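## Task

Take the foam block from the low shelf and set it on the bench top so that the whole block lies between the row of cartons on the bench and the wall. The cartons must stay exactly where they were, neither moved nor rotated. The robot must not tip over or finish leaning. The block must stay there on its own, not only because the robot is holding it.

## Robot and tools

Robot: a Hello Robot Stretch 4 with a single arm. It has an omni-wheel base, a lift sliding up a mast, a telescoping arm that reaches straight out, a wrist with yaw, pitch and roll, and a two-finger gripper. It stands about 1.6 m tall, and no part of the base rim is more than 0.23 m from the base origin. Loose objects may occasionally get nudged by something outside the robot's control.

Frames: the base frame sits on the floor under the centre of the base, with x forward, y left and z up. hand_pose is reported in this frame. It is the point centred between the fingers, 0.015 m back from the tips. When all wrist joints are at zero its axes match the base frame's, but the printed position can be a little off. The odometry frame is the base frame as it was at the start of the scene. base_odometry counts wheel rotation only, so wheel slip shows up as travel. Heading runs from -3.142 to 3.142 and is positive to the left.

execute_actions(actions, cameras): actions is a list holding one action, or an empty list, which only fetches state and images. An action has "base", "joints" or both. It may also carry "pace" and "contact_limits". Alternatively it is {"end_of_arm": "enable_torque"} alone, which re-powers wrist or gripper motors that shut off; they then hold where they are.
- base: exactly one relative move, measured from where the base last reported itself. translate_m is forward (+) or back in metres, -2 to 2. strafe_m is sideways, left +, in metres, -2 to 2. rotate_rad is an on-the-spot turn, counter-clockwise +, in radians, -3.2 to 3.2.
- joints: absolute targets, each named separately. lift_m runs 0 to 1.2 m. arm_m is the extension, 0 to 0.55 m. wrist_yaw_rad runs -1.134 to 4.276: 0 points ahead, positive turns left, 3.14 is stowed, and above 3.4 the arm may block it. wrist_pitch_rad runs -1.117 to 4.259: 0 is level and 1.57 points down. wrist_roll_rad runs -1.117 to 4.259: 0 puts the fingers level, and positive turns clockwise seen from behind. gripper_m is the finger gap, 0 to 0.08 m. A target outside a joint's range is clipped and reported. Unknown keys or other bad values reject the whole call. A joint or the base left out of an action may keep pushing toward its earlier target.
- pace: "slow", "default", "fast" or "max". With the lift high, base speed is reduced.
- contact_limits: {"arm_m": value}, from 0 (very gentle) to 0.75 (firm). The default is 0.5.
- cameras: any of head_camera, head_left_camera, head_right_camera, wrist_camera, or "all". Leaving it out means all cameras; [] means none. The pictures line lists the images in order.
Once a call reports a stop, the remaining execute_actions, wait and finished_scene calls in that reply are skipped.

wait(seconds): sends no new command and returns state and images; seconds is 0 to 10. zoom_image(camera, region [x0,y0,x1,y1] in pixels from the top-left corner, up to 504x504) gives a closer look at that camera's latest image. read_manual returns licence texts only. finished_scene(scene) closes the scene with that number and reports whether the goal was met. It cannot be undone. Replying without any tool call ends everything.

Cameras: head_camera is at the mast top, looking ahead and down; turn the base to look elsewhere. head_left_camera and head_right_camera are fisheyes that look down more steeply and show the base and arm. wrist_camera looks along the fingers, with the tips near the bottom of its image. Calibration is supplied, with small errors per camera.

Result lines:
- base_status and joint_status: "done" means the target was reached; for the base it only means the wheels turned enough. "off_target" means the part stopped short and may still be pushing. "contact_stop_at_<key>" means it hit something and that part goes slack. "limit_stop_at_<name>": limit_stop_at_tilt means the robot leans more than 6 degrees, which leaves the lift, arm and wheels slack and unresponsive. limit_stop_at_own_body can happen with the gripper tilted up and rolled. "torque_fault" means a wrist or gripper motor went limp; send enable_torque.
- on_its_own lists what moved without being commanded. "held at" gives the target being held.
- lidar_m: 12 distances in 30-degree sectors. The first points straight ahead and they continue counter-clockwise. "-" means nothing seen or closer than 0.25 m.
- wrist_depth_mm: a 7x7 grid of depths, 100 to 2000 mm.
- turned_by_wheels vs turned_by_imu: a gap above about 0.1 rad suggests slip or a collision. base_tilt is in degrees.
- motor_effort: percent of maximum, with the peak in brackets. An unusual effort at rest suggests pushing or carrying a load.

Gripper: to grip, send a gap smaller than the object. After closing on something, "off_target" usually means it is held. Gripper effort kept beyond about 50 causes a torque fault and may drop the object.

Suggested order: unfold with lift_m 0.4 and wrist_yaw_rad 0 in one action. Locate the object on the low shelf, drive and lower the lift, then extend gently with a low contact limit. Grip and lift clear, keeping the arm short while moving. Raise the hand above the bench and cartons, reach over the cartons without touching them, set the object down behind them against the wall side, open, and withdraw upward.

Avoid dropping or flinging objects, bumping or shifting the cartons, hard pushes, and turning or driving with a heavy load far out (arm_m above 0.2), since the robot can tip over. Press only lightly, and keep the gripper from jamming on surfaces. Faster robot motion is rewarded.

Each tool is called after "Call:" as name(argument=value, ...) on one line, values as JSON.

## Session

Call:
execute_actions(actions=[])

Scene clock: 0.00 s.
base_odometry: x=+0.000 y=+0.000 heading=+0.000 (m, m, rad; odometry frame)
turned_by_wheels: +0.000 (rad since the last result)
turned_by_imu: +0.000 (rad since the last result)
base_tilt: forward=+0.2 right=+0.3 (deg)
lidar_m: 1.40 1.45 1.31 1.37 1.40 1.91 2.68 1.23 0.88 0.81 1.81 1.85
base_status: not commanded
joint_positions: lift_m=+0.200 arm_m=+0.001 wrist_yaw_rad=+3.101 wrist_pitch_rad=-0.007 wrist_roll_rad=+0.000 gripper_m=+0.040
joint_status: not commanded
motor_effort: lift_m=+21 arm_m=+0 wrist_yaw_rad=+1 wrist_pitch_rad=-7 wrist_roll_rad=+0 gripper_m=+4 wheel_0=+0 wheel_1=-1 wheel_2=+0 (%)
hand_pose: x=-0.0369 y=+0.0959 z=+0.3795 quat_wxyz=(+0.020, +0.003, +0.000, +1.000) (m; base frame)
wrist_depth_mm: 138 140 - - - - - / - 140 - - - - 1576 / - 133 224 - - - 1576 / 112 140 281 - - - 1618 / 139 - - - - - 1708 / 1397 1499 1464 1430 1336 1336 1308 / 1042 111 115 931 102 960 904
pictures: head_camera, head_left_camera, head_right_camera, wrist_camera
camera_calibration (this result's frames):
wrist_camera: T_world_to_cam=[[0.0706193, 0.996976, -0.0324397, -0.0819925], [-0.0198103, -0.0311127, -0.99932, 0.445581], [-0.997307, 0.0712139, 0.0175532, 0.104549], [0, 0, 0, 1]] pos_world=[0.118885, 0.0881625, 0.440783]
Images, in order (width x height): head_camera 420x560, head_left_camera 420x672, head_right_camera 420x672, wrist_camera 616x392.

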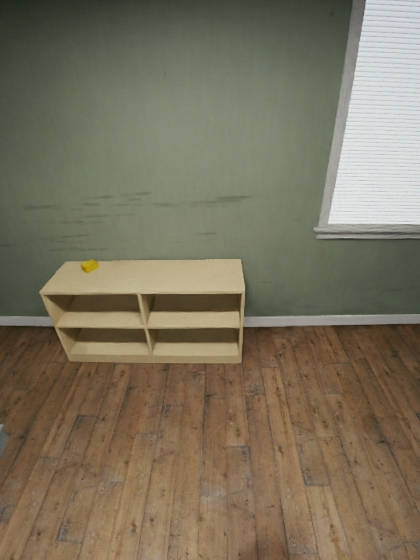

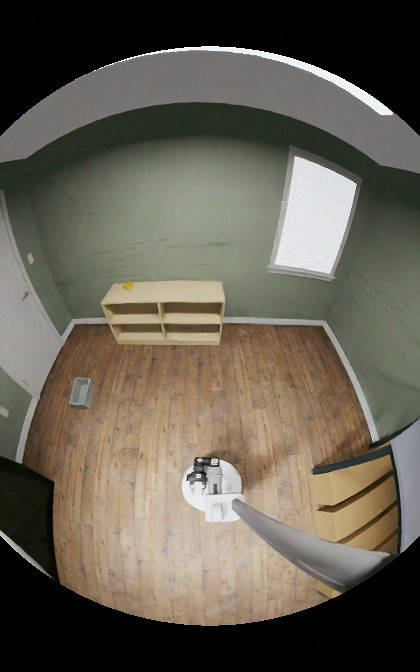

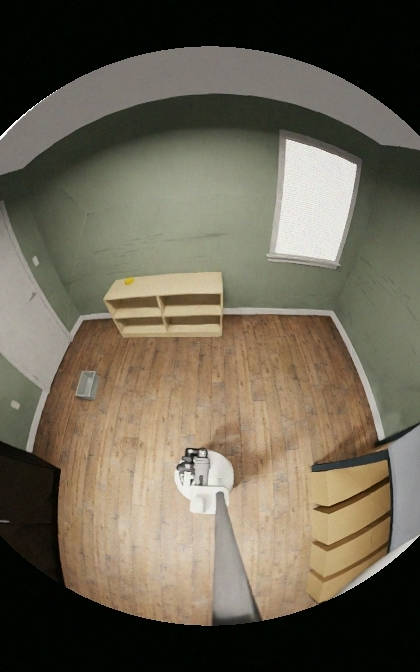

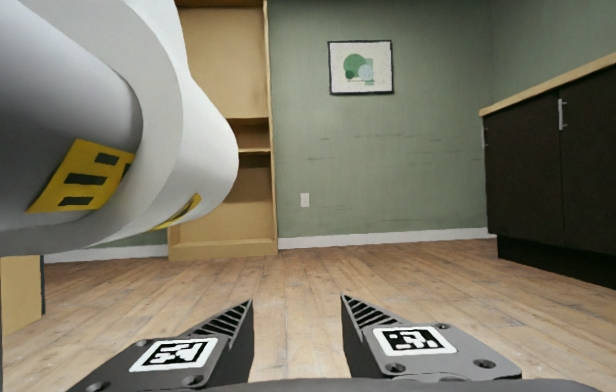

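Call:
zoom_image(camera="head_camera", region=[35, 245, 135, 305])

Call:
zoom_image(camera="head_camera", region=[30, 240, 260, 380])

Region (35, 245, 135, 305) of head_camera's 420x560 image, scaled by 5.040, with more detail than that image has; it fills the top 302 rows of this view, and the rest is white.

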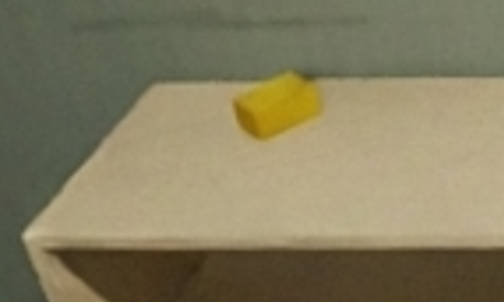

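Region (30, 240, 260, 380) of head_camera's 420x560 image, scaled by 2.191, with more detail than that image has; it fills the top 307 rows of this view, and the rest is white.

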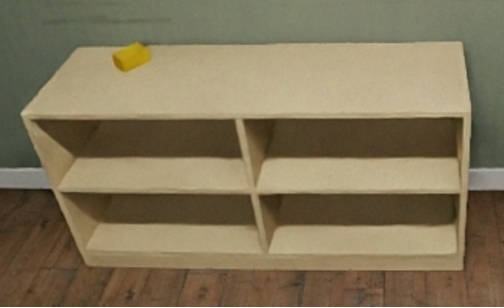

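Call:
execute_actions(actions=[{"base":{"rotate_rad":0.482},"joints":{"lift_m":0.42,"wrist_yaw_rad":1.57,"gripper_m":0.08},"pace":"max"}], cameras=["head_camera"])

Scene clock: 4.00 s.
base_odometry: x=+0.000 y=+0.000 heading=+0.482 (m, m, rad; odometry frame)
turned_by_wheels: +0.482 (rad since the last result)
turned_by_imu: +0.483 (rad since the last result)
base_tilt: forward=+0.2 right=+0.3 (deg)
lidar_m: 1.45 1.29 1.42 1.37 1.82 2.66 1.29 0.89 0.84 1.82 1.84 1.39
base_status: done
joint_positions: lift_m=+0.420 arm_m=+0.001 wrist_yaw_rad=+1.570 wrist_pitch_rad=-0.007 wrist_roll_rad=+0.000 gripper_m=+0.080
joint_status: all done
motor_effort: lift_m=+22(26) arm_m=+0(0) wrist_yaw_rad=-1(7) wrist_pitch_rad=-7(6) wrist_roll_rad=+0(0) gripper_m=+4(5) wheel_0=+0(9) wheel_1=+1(9) wheel_2=+1(11) (%)
hand_pose: x=+0.2596 y=+0.2126 z=+0.5995 quat_wxyz=(+0.707, +0.002, -0.002, +0.707) (m; base frame)
wrist_depth_mm: - - - 1983 1808 1618 1464 / - - - 1921 1756 1618 1464 / - - 1537 1366 1756 1618 1464 / 1983 1661 1464 1336 1756 1618 1464 / - 1661 1499 1336 1756 1618 1499 / - 1756 1464 1336 1430 1576 1464 / 1661 110 1366 1366 723 - -
pictures: head_camera
Images, in order (width x height): head_camera 420x560.

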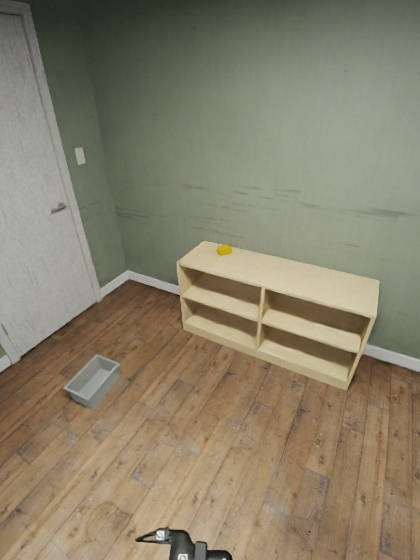

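Call:
execute_actions(actions=[{"base":{"translate_m":1.18},"joints":{"lift_m":0.8,"arm_m":0.45,"wrist_pitch_rad":1.57,"wrist_roll_rad":-0.37},"pace":"max"}])

Scene clock: 7.90 s.
base_odometry: x=+1.045 y=+0.547 heading=+0.482 (m, m, rad; odometry frame)
turned_by_wheels: +0.000 (rad since the last result)
turned_by_imu: -0.002 (rad since the last result)
base_tilt: forward=+0.1 right=+0.4 (deg)
lidar_m: 0.36 0.51 1.39 0.70 1.56 2.61 2.14 1.77 2.29 0.53 0.40 0.33
base_status: done
joint_positions: lift_m=+0.800 arm_m=+0.448 wrist_yaw_rad=+1.570 wrist_pitch_rad=+1.570 wrist_roll_rad=-0.370 gripper_m=+0.080
joint_status: all done
motor_effort: lift_m=+22(26) arm_m=+9(8) wrist_yaw_rad=+0(1) wrist_pitch_rad=+2(6) wrist_roll_rad=-2(9) gripper_m=+2(4) wheel_0=+0(8) wheel_1=-1(8) wheel_2=+2(15) (%)
hand_pose: x=+0.7068 y=+0.0002 z=+0.7654 quat_wxyz=(+0.400, -0.583, +0.400, +0.583) (m; base frame)
wrist_depth_mm: 707 300 300 303 304 917 831 / 300 301 303 303 304 306 559 / 298 300 300 303 304 306 359 / 298 300 301 301 306 306 307 / 300 301 301 258 306 306 265 / 298 301 301 258 304 267 224 / 300 110 303 304 224 - -
pictures: head_camera, head_left_camera, head_right_camera, wrist_camera
camera_calibration (this result's frames):
wrist_camera: T_world_to_cam=[[0.943389, 0.330221, 0.0311754, -0.691988], [0.330729, -0.94364, -0.0127172, -0.159798], [0.0252189, 0.0223079, -0.999433, 0.902015], [0, 0, 0, 1]] pos_world=[0.682915, 0.057595, 0.921044]
Images, in order (width x height): head_camera 420x560, head_left_camera 420x672, head_right_camera 420x672, wrist_camera 616x392.

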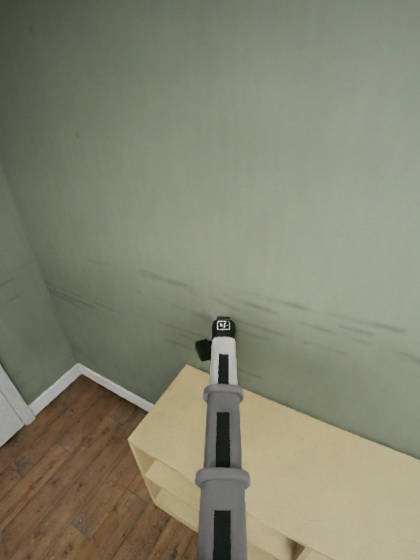

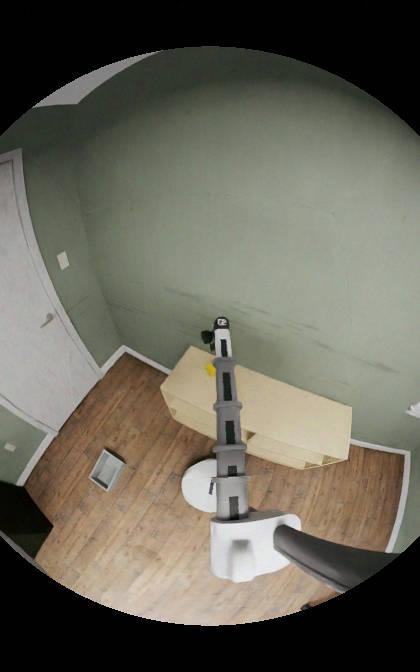

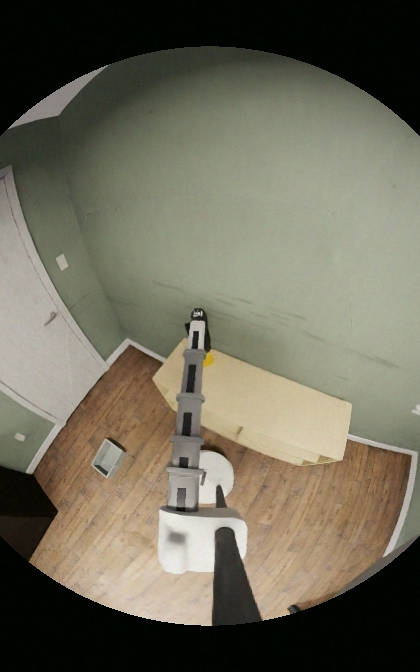

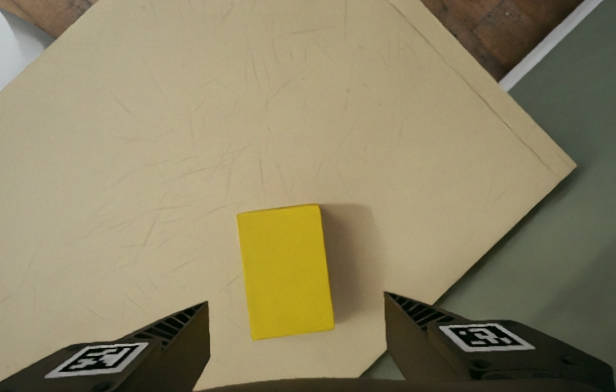

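Call:
execute_actions(actions=[{"joints":{"arm_m":0.440,"lift_m":0.675,"wrist_roll_rad":-0.43},"pace":"fast"}], cameras=["wrist_camera"])

Scene clock: 9.67 s.
base_odometry: x=+1.045 y=+0.547 heading=+0.482 (m, m, rad; odometry frame)
turned_by_wheels: +0.000 (rad since the last result)
turned_by_imu: +0.000 (rad since the last result)
base_tilt: forward=+0.2 right=+0.3 (deg)
lidar_m: 0.37 0.48 1.38 0.69 1.57 2.61 2.11 1.76 2.27 0.55 0.37 0.34
base_status: not commanded
joint_positions: lift_m=+0.675 arm_m=+0.442 wrist_yaw_rad=+1.570 wrist_pitch_rad=+1.570 wrist_roll_rad=-0.429 gripper_m=+0.080
joint_status: all done
motor_effort: lift_m=+18(20) arm_m=-9(11) wrist_yaw_rad=+1(1) wrist_pitch_rad=+1(1) wrist_roll_rad=-2(6) gripper_m=+4(3) wheel_0=+0(0) wheel_1=-1(1) wheel_2=+2(2) (%)
hand_pose: x=+0.6999 y=+0.0002 z=+0.6407 quat_wxyz=(+0.383, -0.595, +0.382, +0.595) (m; base frame)
wrist_depth_mm: 176 177 178 179 180 181 182 / 177 178 178 179 180 181 181 / 177 177 178 179 180 181 182 / 177 178 179 180 180 181 182 / 177 178 134 135 180 181 182 / 177 177 134 135 162 181 182 / 177 110 134 135 135 - -
pictures: wrist_camera
camera_calibration (this result's frames):
wrist_camera: T_world_to_cam=[[0.921986, 0.385962, 0.0312348, -0.666741], [0.386485, -0.922208, -0.0126942, -0.198176], [0.0239055, 0.0237756, -0.999431, 0.778486], [0, 0, 0, 1]] pos_world=[0.672708, 0.056068, 0.796353]
Images, in order (width x height): wrist_camera 616x392.

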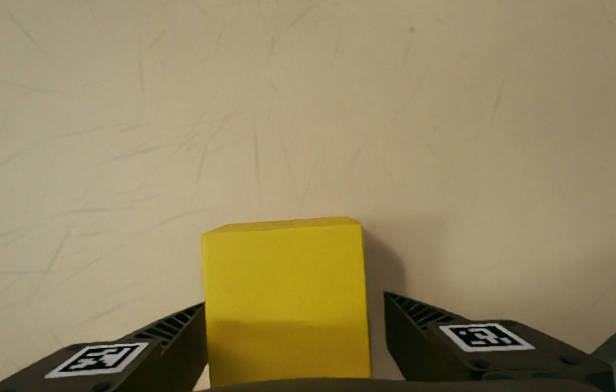

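Call:
execute_actions(actions=[{"joints":{"gripper_m":0.046}}], cameras=["wrist_camera"])

Call:
execute_actions(actions=[{"joints":{"lift_m":0.695},"pace":"fast"}], cameras=["wrist_camera"])

Scene clock: 10.83 s.
base_odometry: x=+1.045 y=+0.547 heading=+0.482 (m, m, rad; odometry frame)
turned_by_wheels: +0.000 (rad since the last result)
turned_by_imu: +0.000 (rad since the last result)
base_tilt: forward=+0.1 right=+0.3 (deg)
lidar_m: 0.36 0.49 1.38 0.68 1.57 2.64 2.12 1.77 2.28 0.55 0.36 0.34
base_status: not commanded
joint_positions: lift_m=+0.675 arm_m=+0.442 wrist_yaw_rad=+1.570 wrist_pitch_rad=+1.570 wrist_roll_rad=-0.429 gripper_m=+0.058
joint_status: gripper_m off_target (ended at +0.058, target +0.046)
on_its_own: gripper_m is held at +0.053, not at your +0.046, by its contact guard: the fingers met something
motor_effort: lift_m=+18(19) arm_m=-9(9) wrist_yaw_rad=+2(1) wrist_pitch_rad=+0(1) wrist_roll_rad=-3(5) gripper_m=-34(36) wheel_0=+0(0) wheel_1=-1(1) wheel_2=+1(2) (%)
hand_pose: x=+0.6999 y=+0.0002 z=+0.6407 quat_wxyz=(+0.383, -0.595, +0.382, +0.595) (m; base frame)
wrist_depth_mm: 177 177 179 179 180 181 181 / 177 177 178 179 180 181 181 / 177 178 179 179 180 181 182 / 177 178 179 179 180 181 182 / 177 178 142 135 180 181 182 / 177 178 134 135 135 181 182 / 177 107 134 135 128 - 182
pictures: wrist_camera
camera_calibration (this result's frames):
wrist_camera: T_world_to_cam=[[0.92197, 0.386001, 0.0312348, -0.666729], [0.386524, -0.922192, -0.0126942, -0.198203], [0.0239045, 0.0237766, -0.999431, 0.778486], [0, 0, 0, 1]] pos_world=[0.672705, 0.0560668, 0.796353]
Images, in order (width x height): wrist_camera 616x392.

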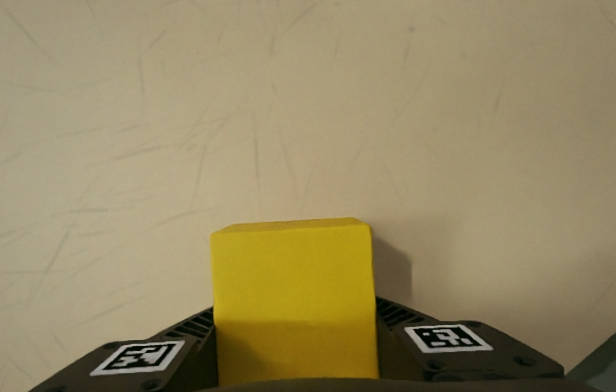

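Scene clock: 11.50 s.
base_odometry: x=+1.045 y=+0.547 heading=+0.482 (m, m, rad; odometry frame)
turned_by_wheels: +0.000 (rad since the last result)
turned_by_imu: +0.000 (rad since the last result)
base_tilt: forward=+0.1 right=+0.3 (deg)
lidar_m: 0.36 0.48 1.38 0.69 1.55 2.63 2.11 1.76 2.29 0.55 0.39 0.34
base_status: not commanded
joint_positions: lift_m=+0.695 arm_m=+0.442 wrist_yaw_rad=+1.570 wrist_pitch_rad=+1.570 wrist_roll_rad=-0.429 gripper_m=+0.058
joint_status: all done
on_its_own: gripper_m is held at +0.053, not at your +0.046, by its contact guard: the fingers met something
motor_effort: lift_m=+23(23) arm_m=-9(9) wrist_yaw_rad=+1(2) wrist_pitch_rad=+1(1) wrist_roll_rad=-2(1) gripper_m=-35(37) wheel_0=+0(0) wheel_1=-1(1) wheel_2=+2(2) (%)
hand_pose: x=+0.6999 y=+0.0002 z=+0.6603 quat_wxyz=(+0.383, -0.595, +0.382, +0.595) (m; base frame)
wrist_depth_mm: 195 196 198 198 200 200 202 / 196 197 198 199 200 201 202 / 196 196 198 200 200 200 202 / 196 197 198 199 200 201 202 / 196 197 142 135 200 202 202 / 197 197 134 135 135 201 202 / 196 107 134 135 128 - 204
pictures: wrist_camera
camera_calibration (this result's frames):
wrist_camera: T_world_to_cam=[[0.921969, 0.386001, 0.0312348, -0.667339], [0.386525, -0.922192, -0.0126942, -0.197953], [0.0239045, 0.0237767, -0.999431, 0.798101], [0, 0, 0, 1]] pos_world=[0.672702, 0.0560668, 0.815979]
Images, in order (width x height): wrist_camera 616x392.

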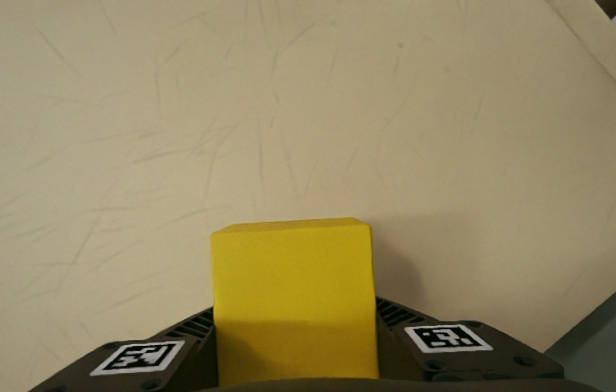

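Call:
execute_actions(actions=[{"base":{"rotate_rad":2.30},"joints":{"arm_m":0.005,"lift_m":0.71,"wrist_roll_rad":0.0},"pace":"fast"}])

Scene clock: 14.57 s.
base_odometry: x=+1.045 y=+0.547 heading=+2.782 (m, m, rad; odometry frame)
turned_by_wheels: +2.300 (rad since the last result)
turned_by_imu: +2.301 (rad since the last result)
base_tilt: forward=+0.0 right=+0.4 (deg)
lidar_m: 1.56 3.73 1.76 1.85 1.79 0.44 0.37 0.36 0.39 0.64 0.66 0.74
base_status: done
joint_positions: lift_m=+0.710 arm_m=+0.007 wrist_yaw_rad=+1.570 wrist_pitch_rad=+1.570 wrist_roll_rad=-0.001 gripper_m=+0.058
joint_status: all done
on_its_own: gripper_m is held at +0.053, not at your +0.046, by its contact guard: the fingers met something
motor_effort: lift_m=+23(25) arm_m=-9(10) wrist_yaw_rad=+0(1) wrist_pitch_rad=+2(4) wrist_roll_rad=+3(6) gripper_m=-35(35) wheel_0=-1(8) wheel_1=+0(7) wheel_2=+0(8) (%)
hand_pose: x=+0.2650 y=+0.0002 z=+0.6754 quat_wxyz=(+0.500, -0.500, +0.500, +0.500) (m; base frame)
wrist_depth_mm: 809 798 820 820 820 831 831 / 798 809 809 820 820 820 831 / 820 603 809 820 820 820 831 / 597 597 603 820 831 831 842 / 603 603 142 135 831 831 831 / 535 597 134 135 135 831 831 / 759 107 134 135 128 - 842
pictures: head_camera, head_left_camera, head_right_camera, wrist_camera
camera_calibration (this result's frames):
wrist_camera: T_world_to_cam=[[0.999014, -0.0319985, 0.0307884, -0.286825], [-0.0316169, -0.999418, -0.0128051, 0.0812833], [0.0311802, 0.011819, -0.999444, 0.821596], [0, 0, 0, 1]] pos_world=[0.263494, 0.0623476, 0.831011]
Images, in order (width x height): head_camera 420x560, head_left_camera 420x672, head_right_camera 420x672, wrist_camera 616x392.

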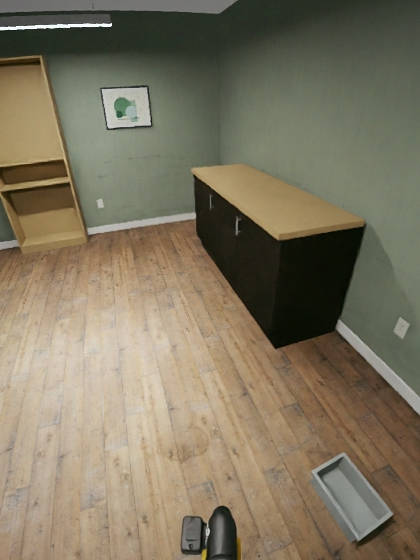

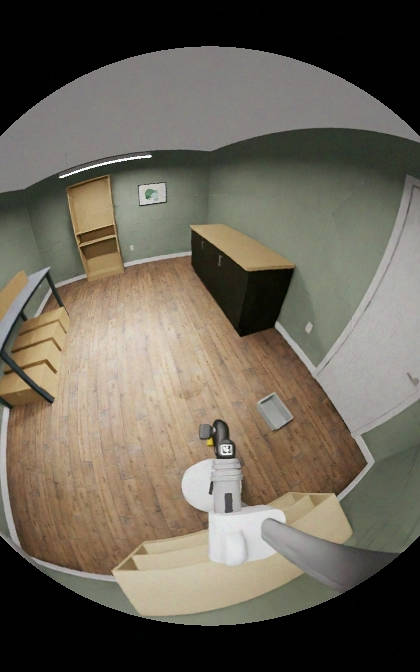

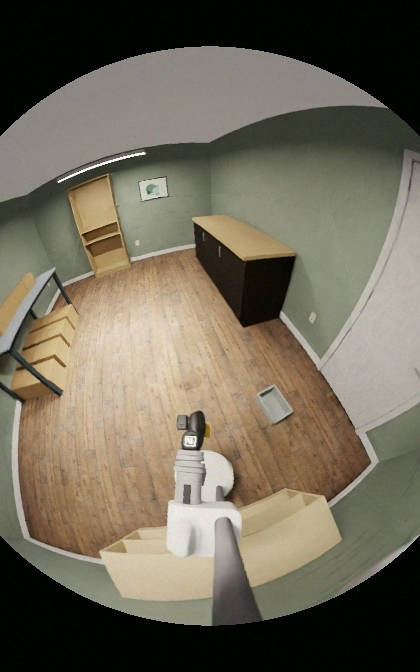

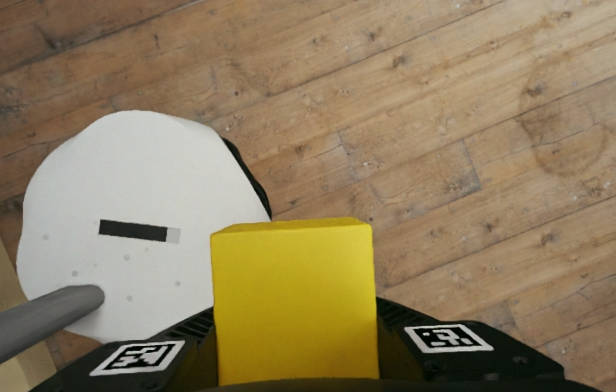

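Call:
zoom_image(camera="head_right_camera", region=[0, 260, 120, 420])

Call:
zoom_image(camera="head_left_camera", region=[0, 260, 120, 420])

Region (0, 260, 120, 420) of head_right_camera's 420x672 image, scaled by 3.150, with more detail than that image has; it fills the left 378 columns of this view, and the rest is white.

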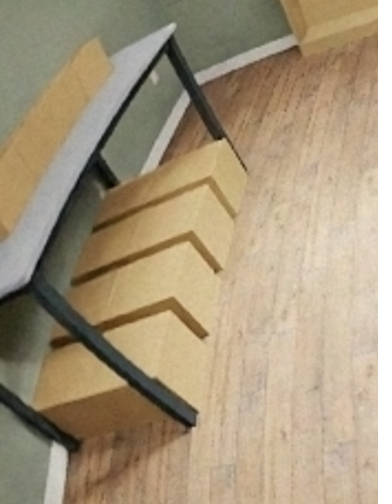

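Region (0, 260, 120, 420) of head_left_camera's 420x672 image, scaled by 3.150, with more detail than that image has; it fills the left 378 columns of this view, and the rest is white.

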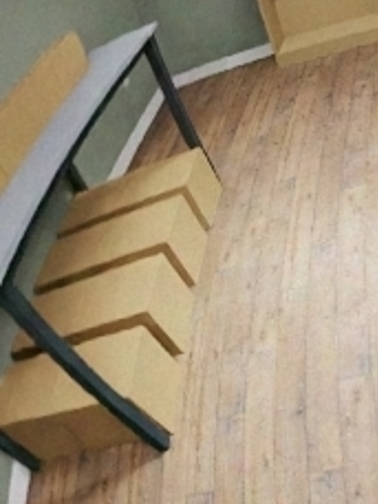

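Call:
execute_actions(actions=[{"base":{"strafe_m":2.0},"joints":{"lift_m":1.03},"pace":"max"}])

Scene clock: 21.10 s.
base_odometry: x=+0.342 y=-1.325 heading=+2.782 (m, m, rad; odometry frame)
turned_by_wheels: +0.000 (rad since the last result)
turned_by_imu: +0.004 (rad since the last result)
base_tilt: forward=+0.2 right=+0.3 (deg)
lidar_m: 0.35 0.33 0.39 0.39 0.41 0.46 0.75 1.38 1.56 1.79 2.68 0.43
base_status: done
joint_positions: lift_m=+1.030 arm_m=+0.007 wrist_yaw_rad=+1.570 wrist_pitch_rad=+1.570 wrist_roll_rad=-0.001 gripper_m=+0.058
joint_status: all done
on_its_own: gripper_m is held at +0.053, not at your +0.046, by its contact guard: the fingers met something
motor_effort: lift_m=+22(26) arm_m=-8(9) wrist_yaw_rad=+0(2) wrist_pitch_rad=-1(2) wrist_roll_rad=+3(1) gripper_m=-34(36) wheel_0=+3(10) wheel_1=-1(12) wheel_2=+0(0) (%)
hand_pose: x=+0.2649 y=+0.0001 z=+0.9954 quat_wxyz=(+0.500, -0.500, +0.500, +0.500) (m; base frame)
wrist_depth_mm: 707 809 946 866 233 234 235 / 891 1025 1118 1118 237 234 235 / 1118 1118 1118 1138 878 234 235 / 1098 917 931 1138 878 235 236 / 1118 904 142 135 878 236 236 / 535 1118 134 135 135 236 236 / 1138 107 134 135 128 - 236
pictures: head_camera, head_left_camera, head_right_camera, wrist_camera
camera_calibration (this result's frames):
wrist_camera: T_world_to_cam=[[0.999002, -0.0323399, 0.0307991, -0.296632], [-0.0319688, -0.999411, -0.0124672, 0.0850339], [0.0311841, 0.0114702, -0.999448, 1.14145], [0, 0, 0, 1]] pos_world=[0.263459, 0.0622981, 1.15102]
Images, in order (width x height): head_camera 420x560, head_left_camera 420x672, head_right_camera 420x672, wrist_camera 616x392.

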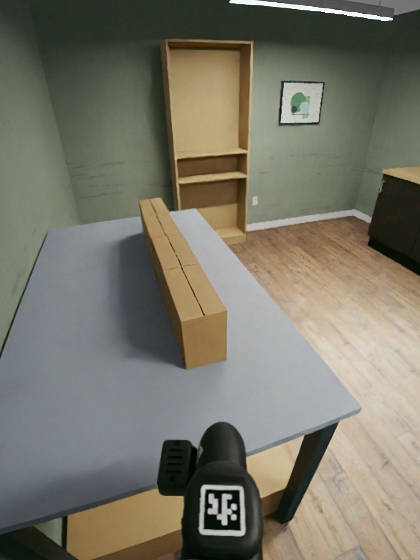

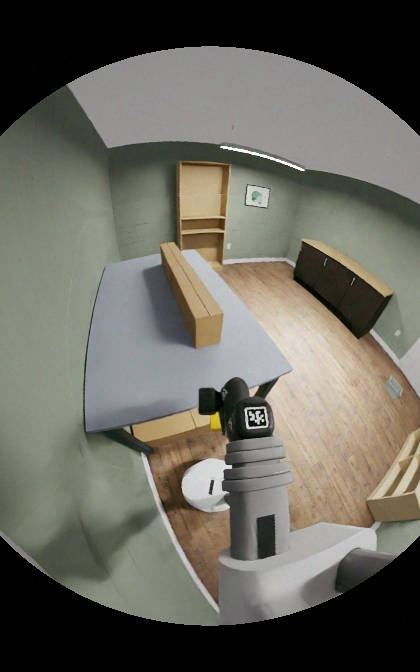

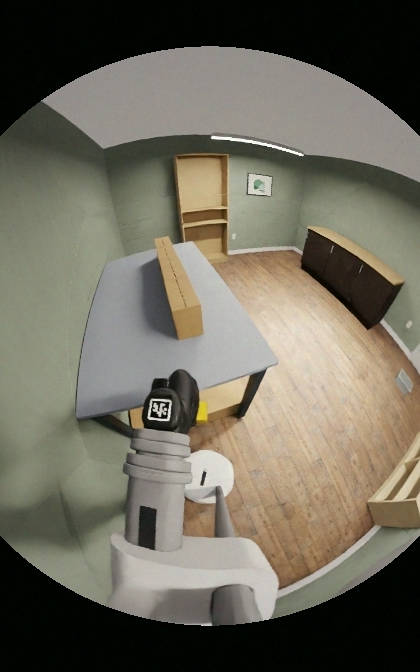

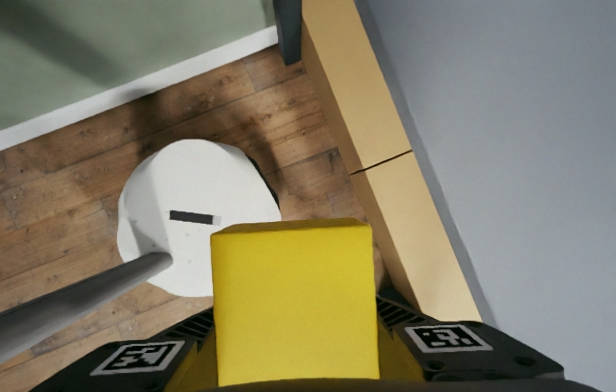

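Call:
execute_actions(actions=[{"base":{"rotate_rad":0.51},"joints":{"arm_m":0.53,"lift_m":0.992},"pace":"fast"}])

Scene clock: 23.73 s.
base_odometry: x=+0.342 y=-1.325 heading=-2.991 (m, m, rad; odometry frame)
turned_by_wheels: +0.510 (rad since the last result)
turned_by_imu: +0.510 (rad since the last result)
base_tilt: forward=+0.1 right=+0.3 (deg)
lidar_m: 0.34 0.40 0.42 0.40 0.45 0.73 1.41 1.55 1.85 2.77 0.43 0.33
base_status: done
joint_positions: lift_m=+0.992 arm_m=+0.528 wrist_yaw_rad=+1.570 wrist_pitch_rad=+1.570 wrist_roll_rad=-0.001 gripper_m=+0.058
joint_status: all done
on_its_own: gripper_m is held at +0.053, not at your +0.046, by its contact guard: the fingers met something
motor_effort: lift_m=+18(21) arm_m=+10(7) wrist_yaw_rad=-2(2) wrist_pitch_rad=+0(1) wrist_roll_rad=+2(1) gripper_m=-34(37) wheel_0=+1(5) wheel_1=+1(5) wheel_2=-1(8) (%)
hand_pose: x=+0.7867 y=+0.0001 z=+0.9577 quat_wxyz=(+0.500, -0.500, +0.500, +0.500) (m; base frame)
wrist_depth_mm: 188 189 190 191 192 193 194 / 189 189 190 191 192 193 194 / 188 190 190 191 193 194 195 / 189 190 191 191 193 194 195 / 189 190 142 135 193 195 195 / 189 190 135 135 135 195 195 / 189 107 134 135 128 - 196
pictures: head_camera, head_left_camera, head_right_camera, wrist_camera
camera_calibration (this result's frames):
wrist_camera: T_world_to_cam=[[0.999002, -0.0323466, 0.0307991, -0.816711], [-0.0319755, -0.999411, -0.0124672, 0.101249], [0.0311842, 0.01147, -0.999448, 1.08754], [0, 0, 0, 1]] pos_world=[0.785219, 0.0622975, 1.11335]
Images, in order (width x height): head_camera 420x560, head_left_camera 420x672, head_right_camera 420x672, wrist_camera 616x392.

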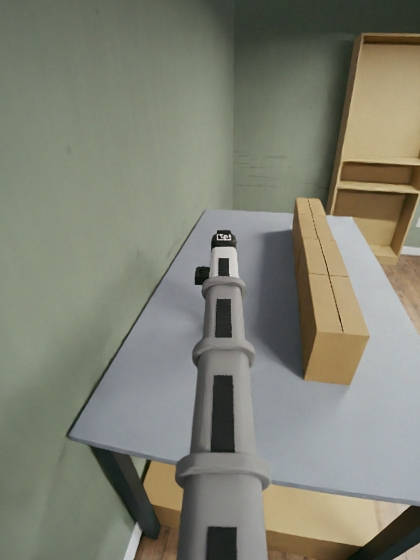

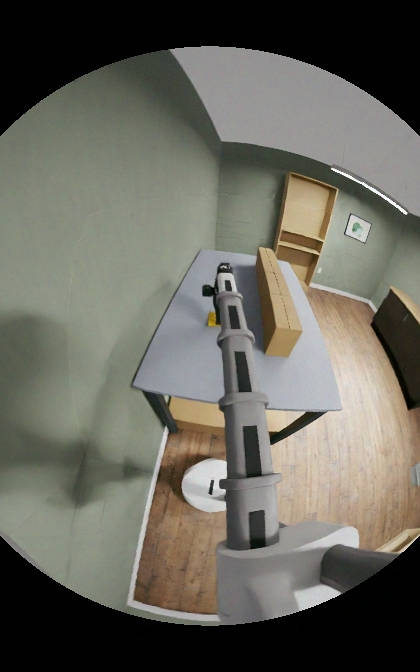

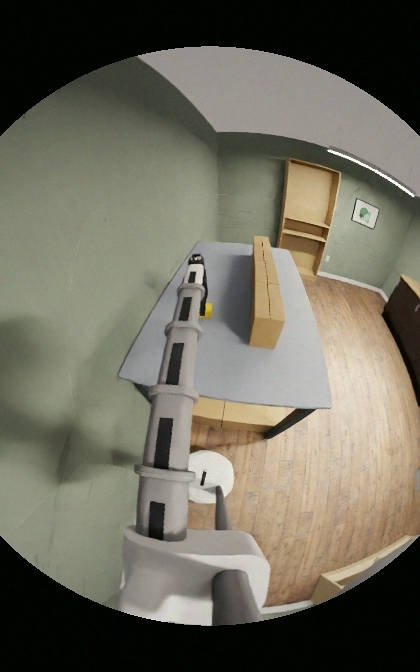

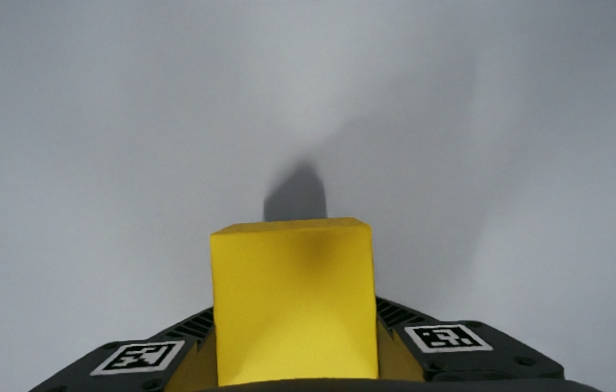

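Gap is about 12 mm.

Call:
execute_actions(actions=[{"joints":{"lift_m":0.981}}], cameras=[])

Call:
execute_actions(actions=[{"joints":{"gripper_m":0.074}}], cameras=[])

Call:
execute_actions(actions=[{"joints":{"lift_m":1.035},"pace":"max"}])

Scene clock: 24.60 s.
base_odometry: x=+0.342 y=-1.325 heading=-2.991 (m, m, rad; odometry frame)
turned_by_wheels: +0.000 (rad since the last result)
turned_by_imu: +0.000 (rad since the last result)
base_tilt: forward=+0.1 right=+0.3 (deg)
lidar_m: 0.32 0.39 0.41 0.39 0.46 0.75 1.41 1.55 1.86 2.77 0.41 0.34
base_status: not commanded
joint_positions: lift_m=+0.981 arm_m=+0.528 wrist_yaw_rad=+1.570 wrist_pitch_rad=+1.570 wrist_roll_rad=-0.001 gripper_m=+0.058
joint_status: all done
on_its_own: gripper_m is held at +0.053, not at your +0.046, by its contact guard: the fingers met something
motor_effort: lift_m=+18(17) arm_m=+9(9) wrist_yaw_rad=+0(1) wrist_pitch_rad=-1(1) wrist_roll_rad=+1(2) gripper_m=-36(35) wheel_0=+0(1) wheel_1=+1(1) wheel_2=-1(1) (%)
hand_pose: x=+0.7867 y=+0.0001 z=+0.9468 quat_wxyz=(+0.500, -0.500, +0.500, +0.500) (m; base frame)
wrist_depth_mm: 177 178 179 180 181 182 183 / 178 179 180 181 181 182 183 / 178 179 180 181 181 183 183 / 178 179 180 181 182 183 184 / 178 179 142 135 182 183 184 / 179 180 134 135 135 183 184 / 179 107 134 135 128 - 184
pictures: none
No camera images: the call's "cameras" was empty. Leave "cameras" out to get every camera's image.

Scene clock: 25.43 s.
base_odometry: x=+0.342 y=-1.325 heading=-2.991 (m, m, rad; odometry frame)
turned_by_wheels: +0.000 (rad since the last result)
turned_by_imu: +0.000 (rad since the last result)
base_tilt: forward=+0.0 right=+0.3 (deg)
lidar_m: 0.33 0.40 0.41 0.40 0.46 0.72 1.41 1.53 1.86 2.75 0.41 0.34
base_status: not commanded
joint_positions: lift_m=+0.981 arm_m=+0.528 wrist_yaw_rad=+1.570 wrist_pitch_rad=+1.570 wrist_roll_rad=-0.001 gripper_m=+0.074
joint_status: all done
motor_effort: lift_m=+18(18) arm_m=+9(9) wrist_yaw_rad=+3(2) wrist_pitch_rad=+1(0) wrist_roll_rad=+2(2) gripper_m=+3(36) wheel_0=+0(1) wheel_1=+1(1) wheel_2=-1(1) (%)
hand_pose: x=+0.7867 y=+0.0001 z=+0.9468 quat_wxyz=(+0.500, -0.500, +0.500, +0.500) (m; base frame)
wrist_depth_mm: 178 178 179 180 181 182 183 / 178 179 180 181 182 182 183 / 178 179 180 181 182 183 183 / 178 179 180 181 182 183 183 / 179 179 139 137 182 183 184 / 178 179 136 136 138 183 184 / 178 108 136 137 137 - -
pictures: none
No camera images: the call's "cameras" was empty. Leave "cameras" out to get every camera's image.

Scene clock: 26.17 s.
base_odometry: x=+0.342 y=-1.325 heading=-2.991 (m, m, rad; odometry frame)
turned_by_wheels: +0.000 (rad since the last result)
turned_by_imu: +0.000 (rad since the last result)
base_tilt: forward=+0.2 right=+0.3 (deg)
lidar_m: 0.33 0.37 0.41 0.41 0.46 0.75 1.39 1.56 1.88 2.75 0.45 0.34
base_status: not commanded
joint_positions: lift_m=+1.035 arm_m=+0.528 wrist_yaw_rad=+1.570 wrist_pitch_rad=+1.570 wrist_roll_rad=-0.001 gripper_m=+0.074
joint_status: all done
motor_effort: lift_m=+22(26) arm_m=+9(9) wrist_yaw_rad=+1(0) wrist_pitch_rad=+0(1) wrist_roll_rad=+0(1) gripper_m=+4(2) wheel_0=+0(0) wheel_1=+1(1) wheel_2=-1(1) (%)
hand_pose: x=+0.7867 y=+0.0001 z=+1.0005 quat_wxyz=(+0.500, -0.500, +0.500, +0.500) (m; base frame)
wrist_depth_mm: 230 231 233 234 235 236 237 / 230 231 232 234 235 236 237 / 229 231 233 235 236 236 238 / 231 232 234 235 236 236 238 / 230 232 234 190 236 237 238 / 231 232 190 190 235 237 239 / 231 108 189 190 141 - -
pictures: head_camera, head_left_camera, head_right_camera, wrist_camera
camera_calibration (this result's frames):
wrist_camera: T_world_to_cam=[[0.999002, -0.032347, 0.0307991, -0.818059], [-0.0319758, -0.999411, -0.0124672, 0.101783], [0.0311842, 0.0114699, -0.999448, 1.13024], [0, 0, 0, 1]] pos_world=[0.785251, 0.0622975, 1.15608]
Images, in order (width x height): head_camera 420x560, head_left_camera 420x672, head_right_camera 420x672, wrist_camera 616x392.

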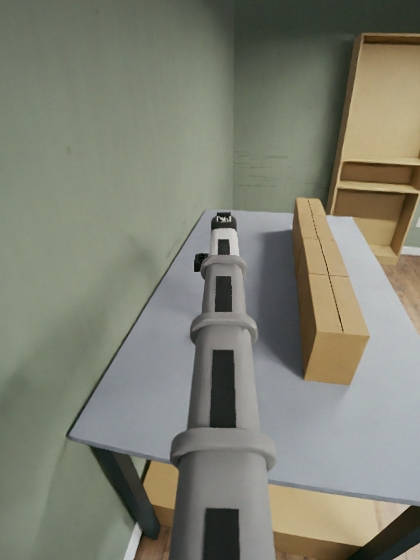

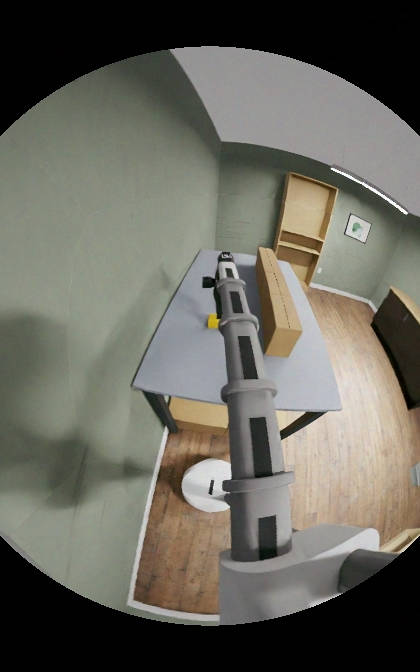

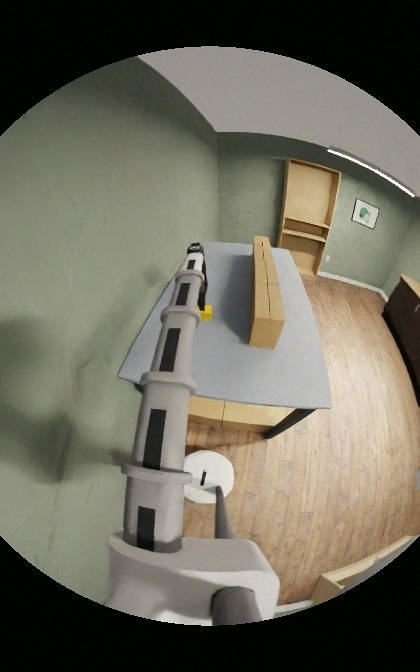

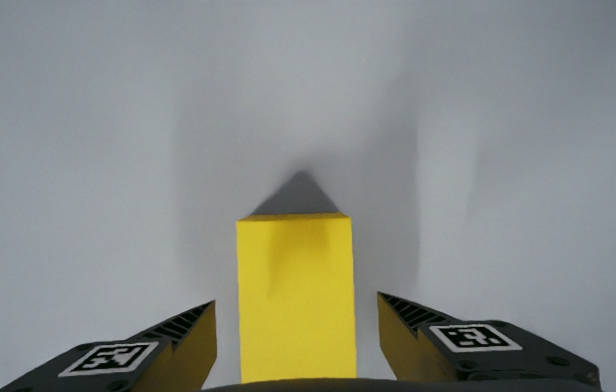

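Call:
finished_scene(scene=2)

The scene is finished: the task was done.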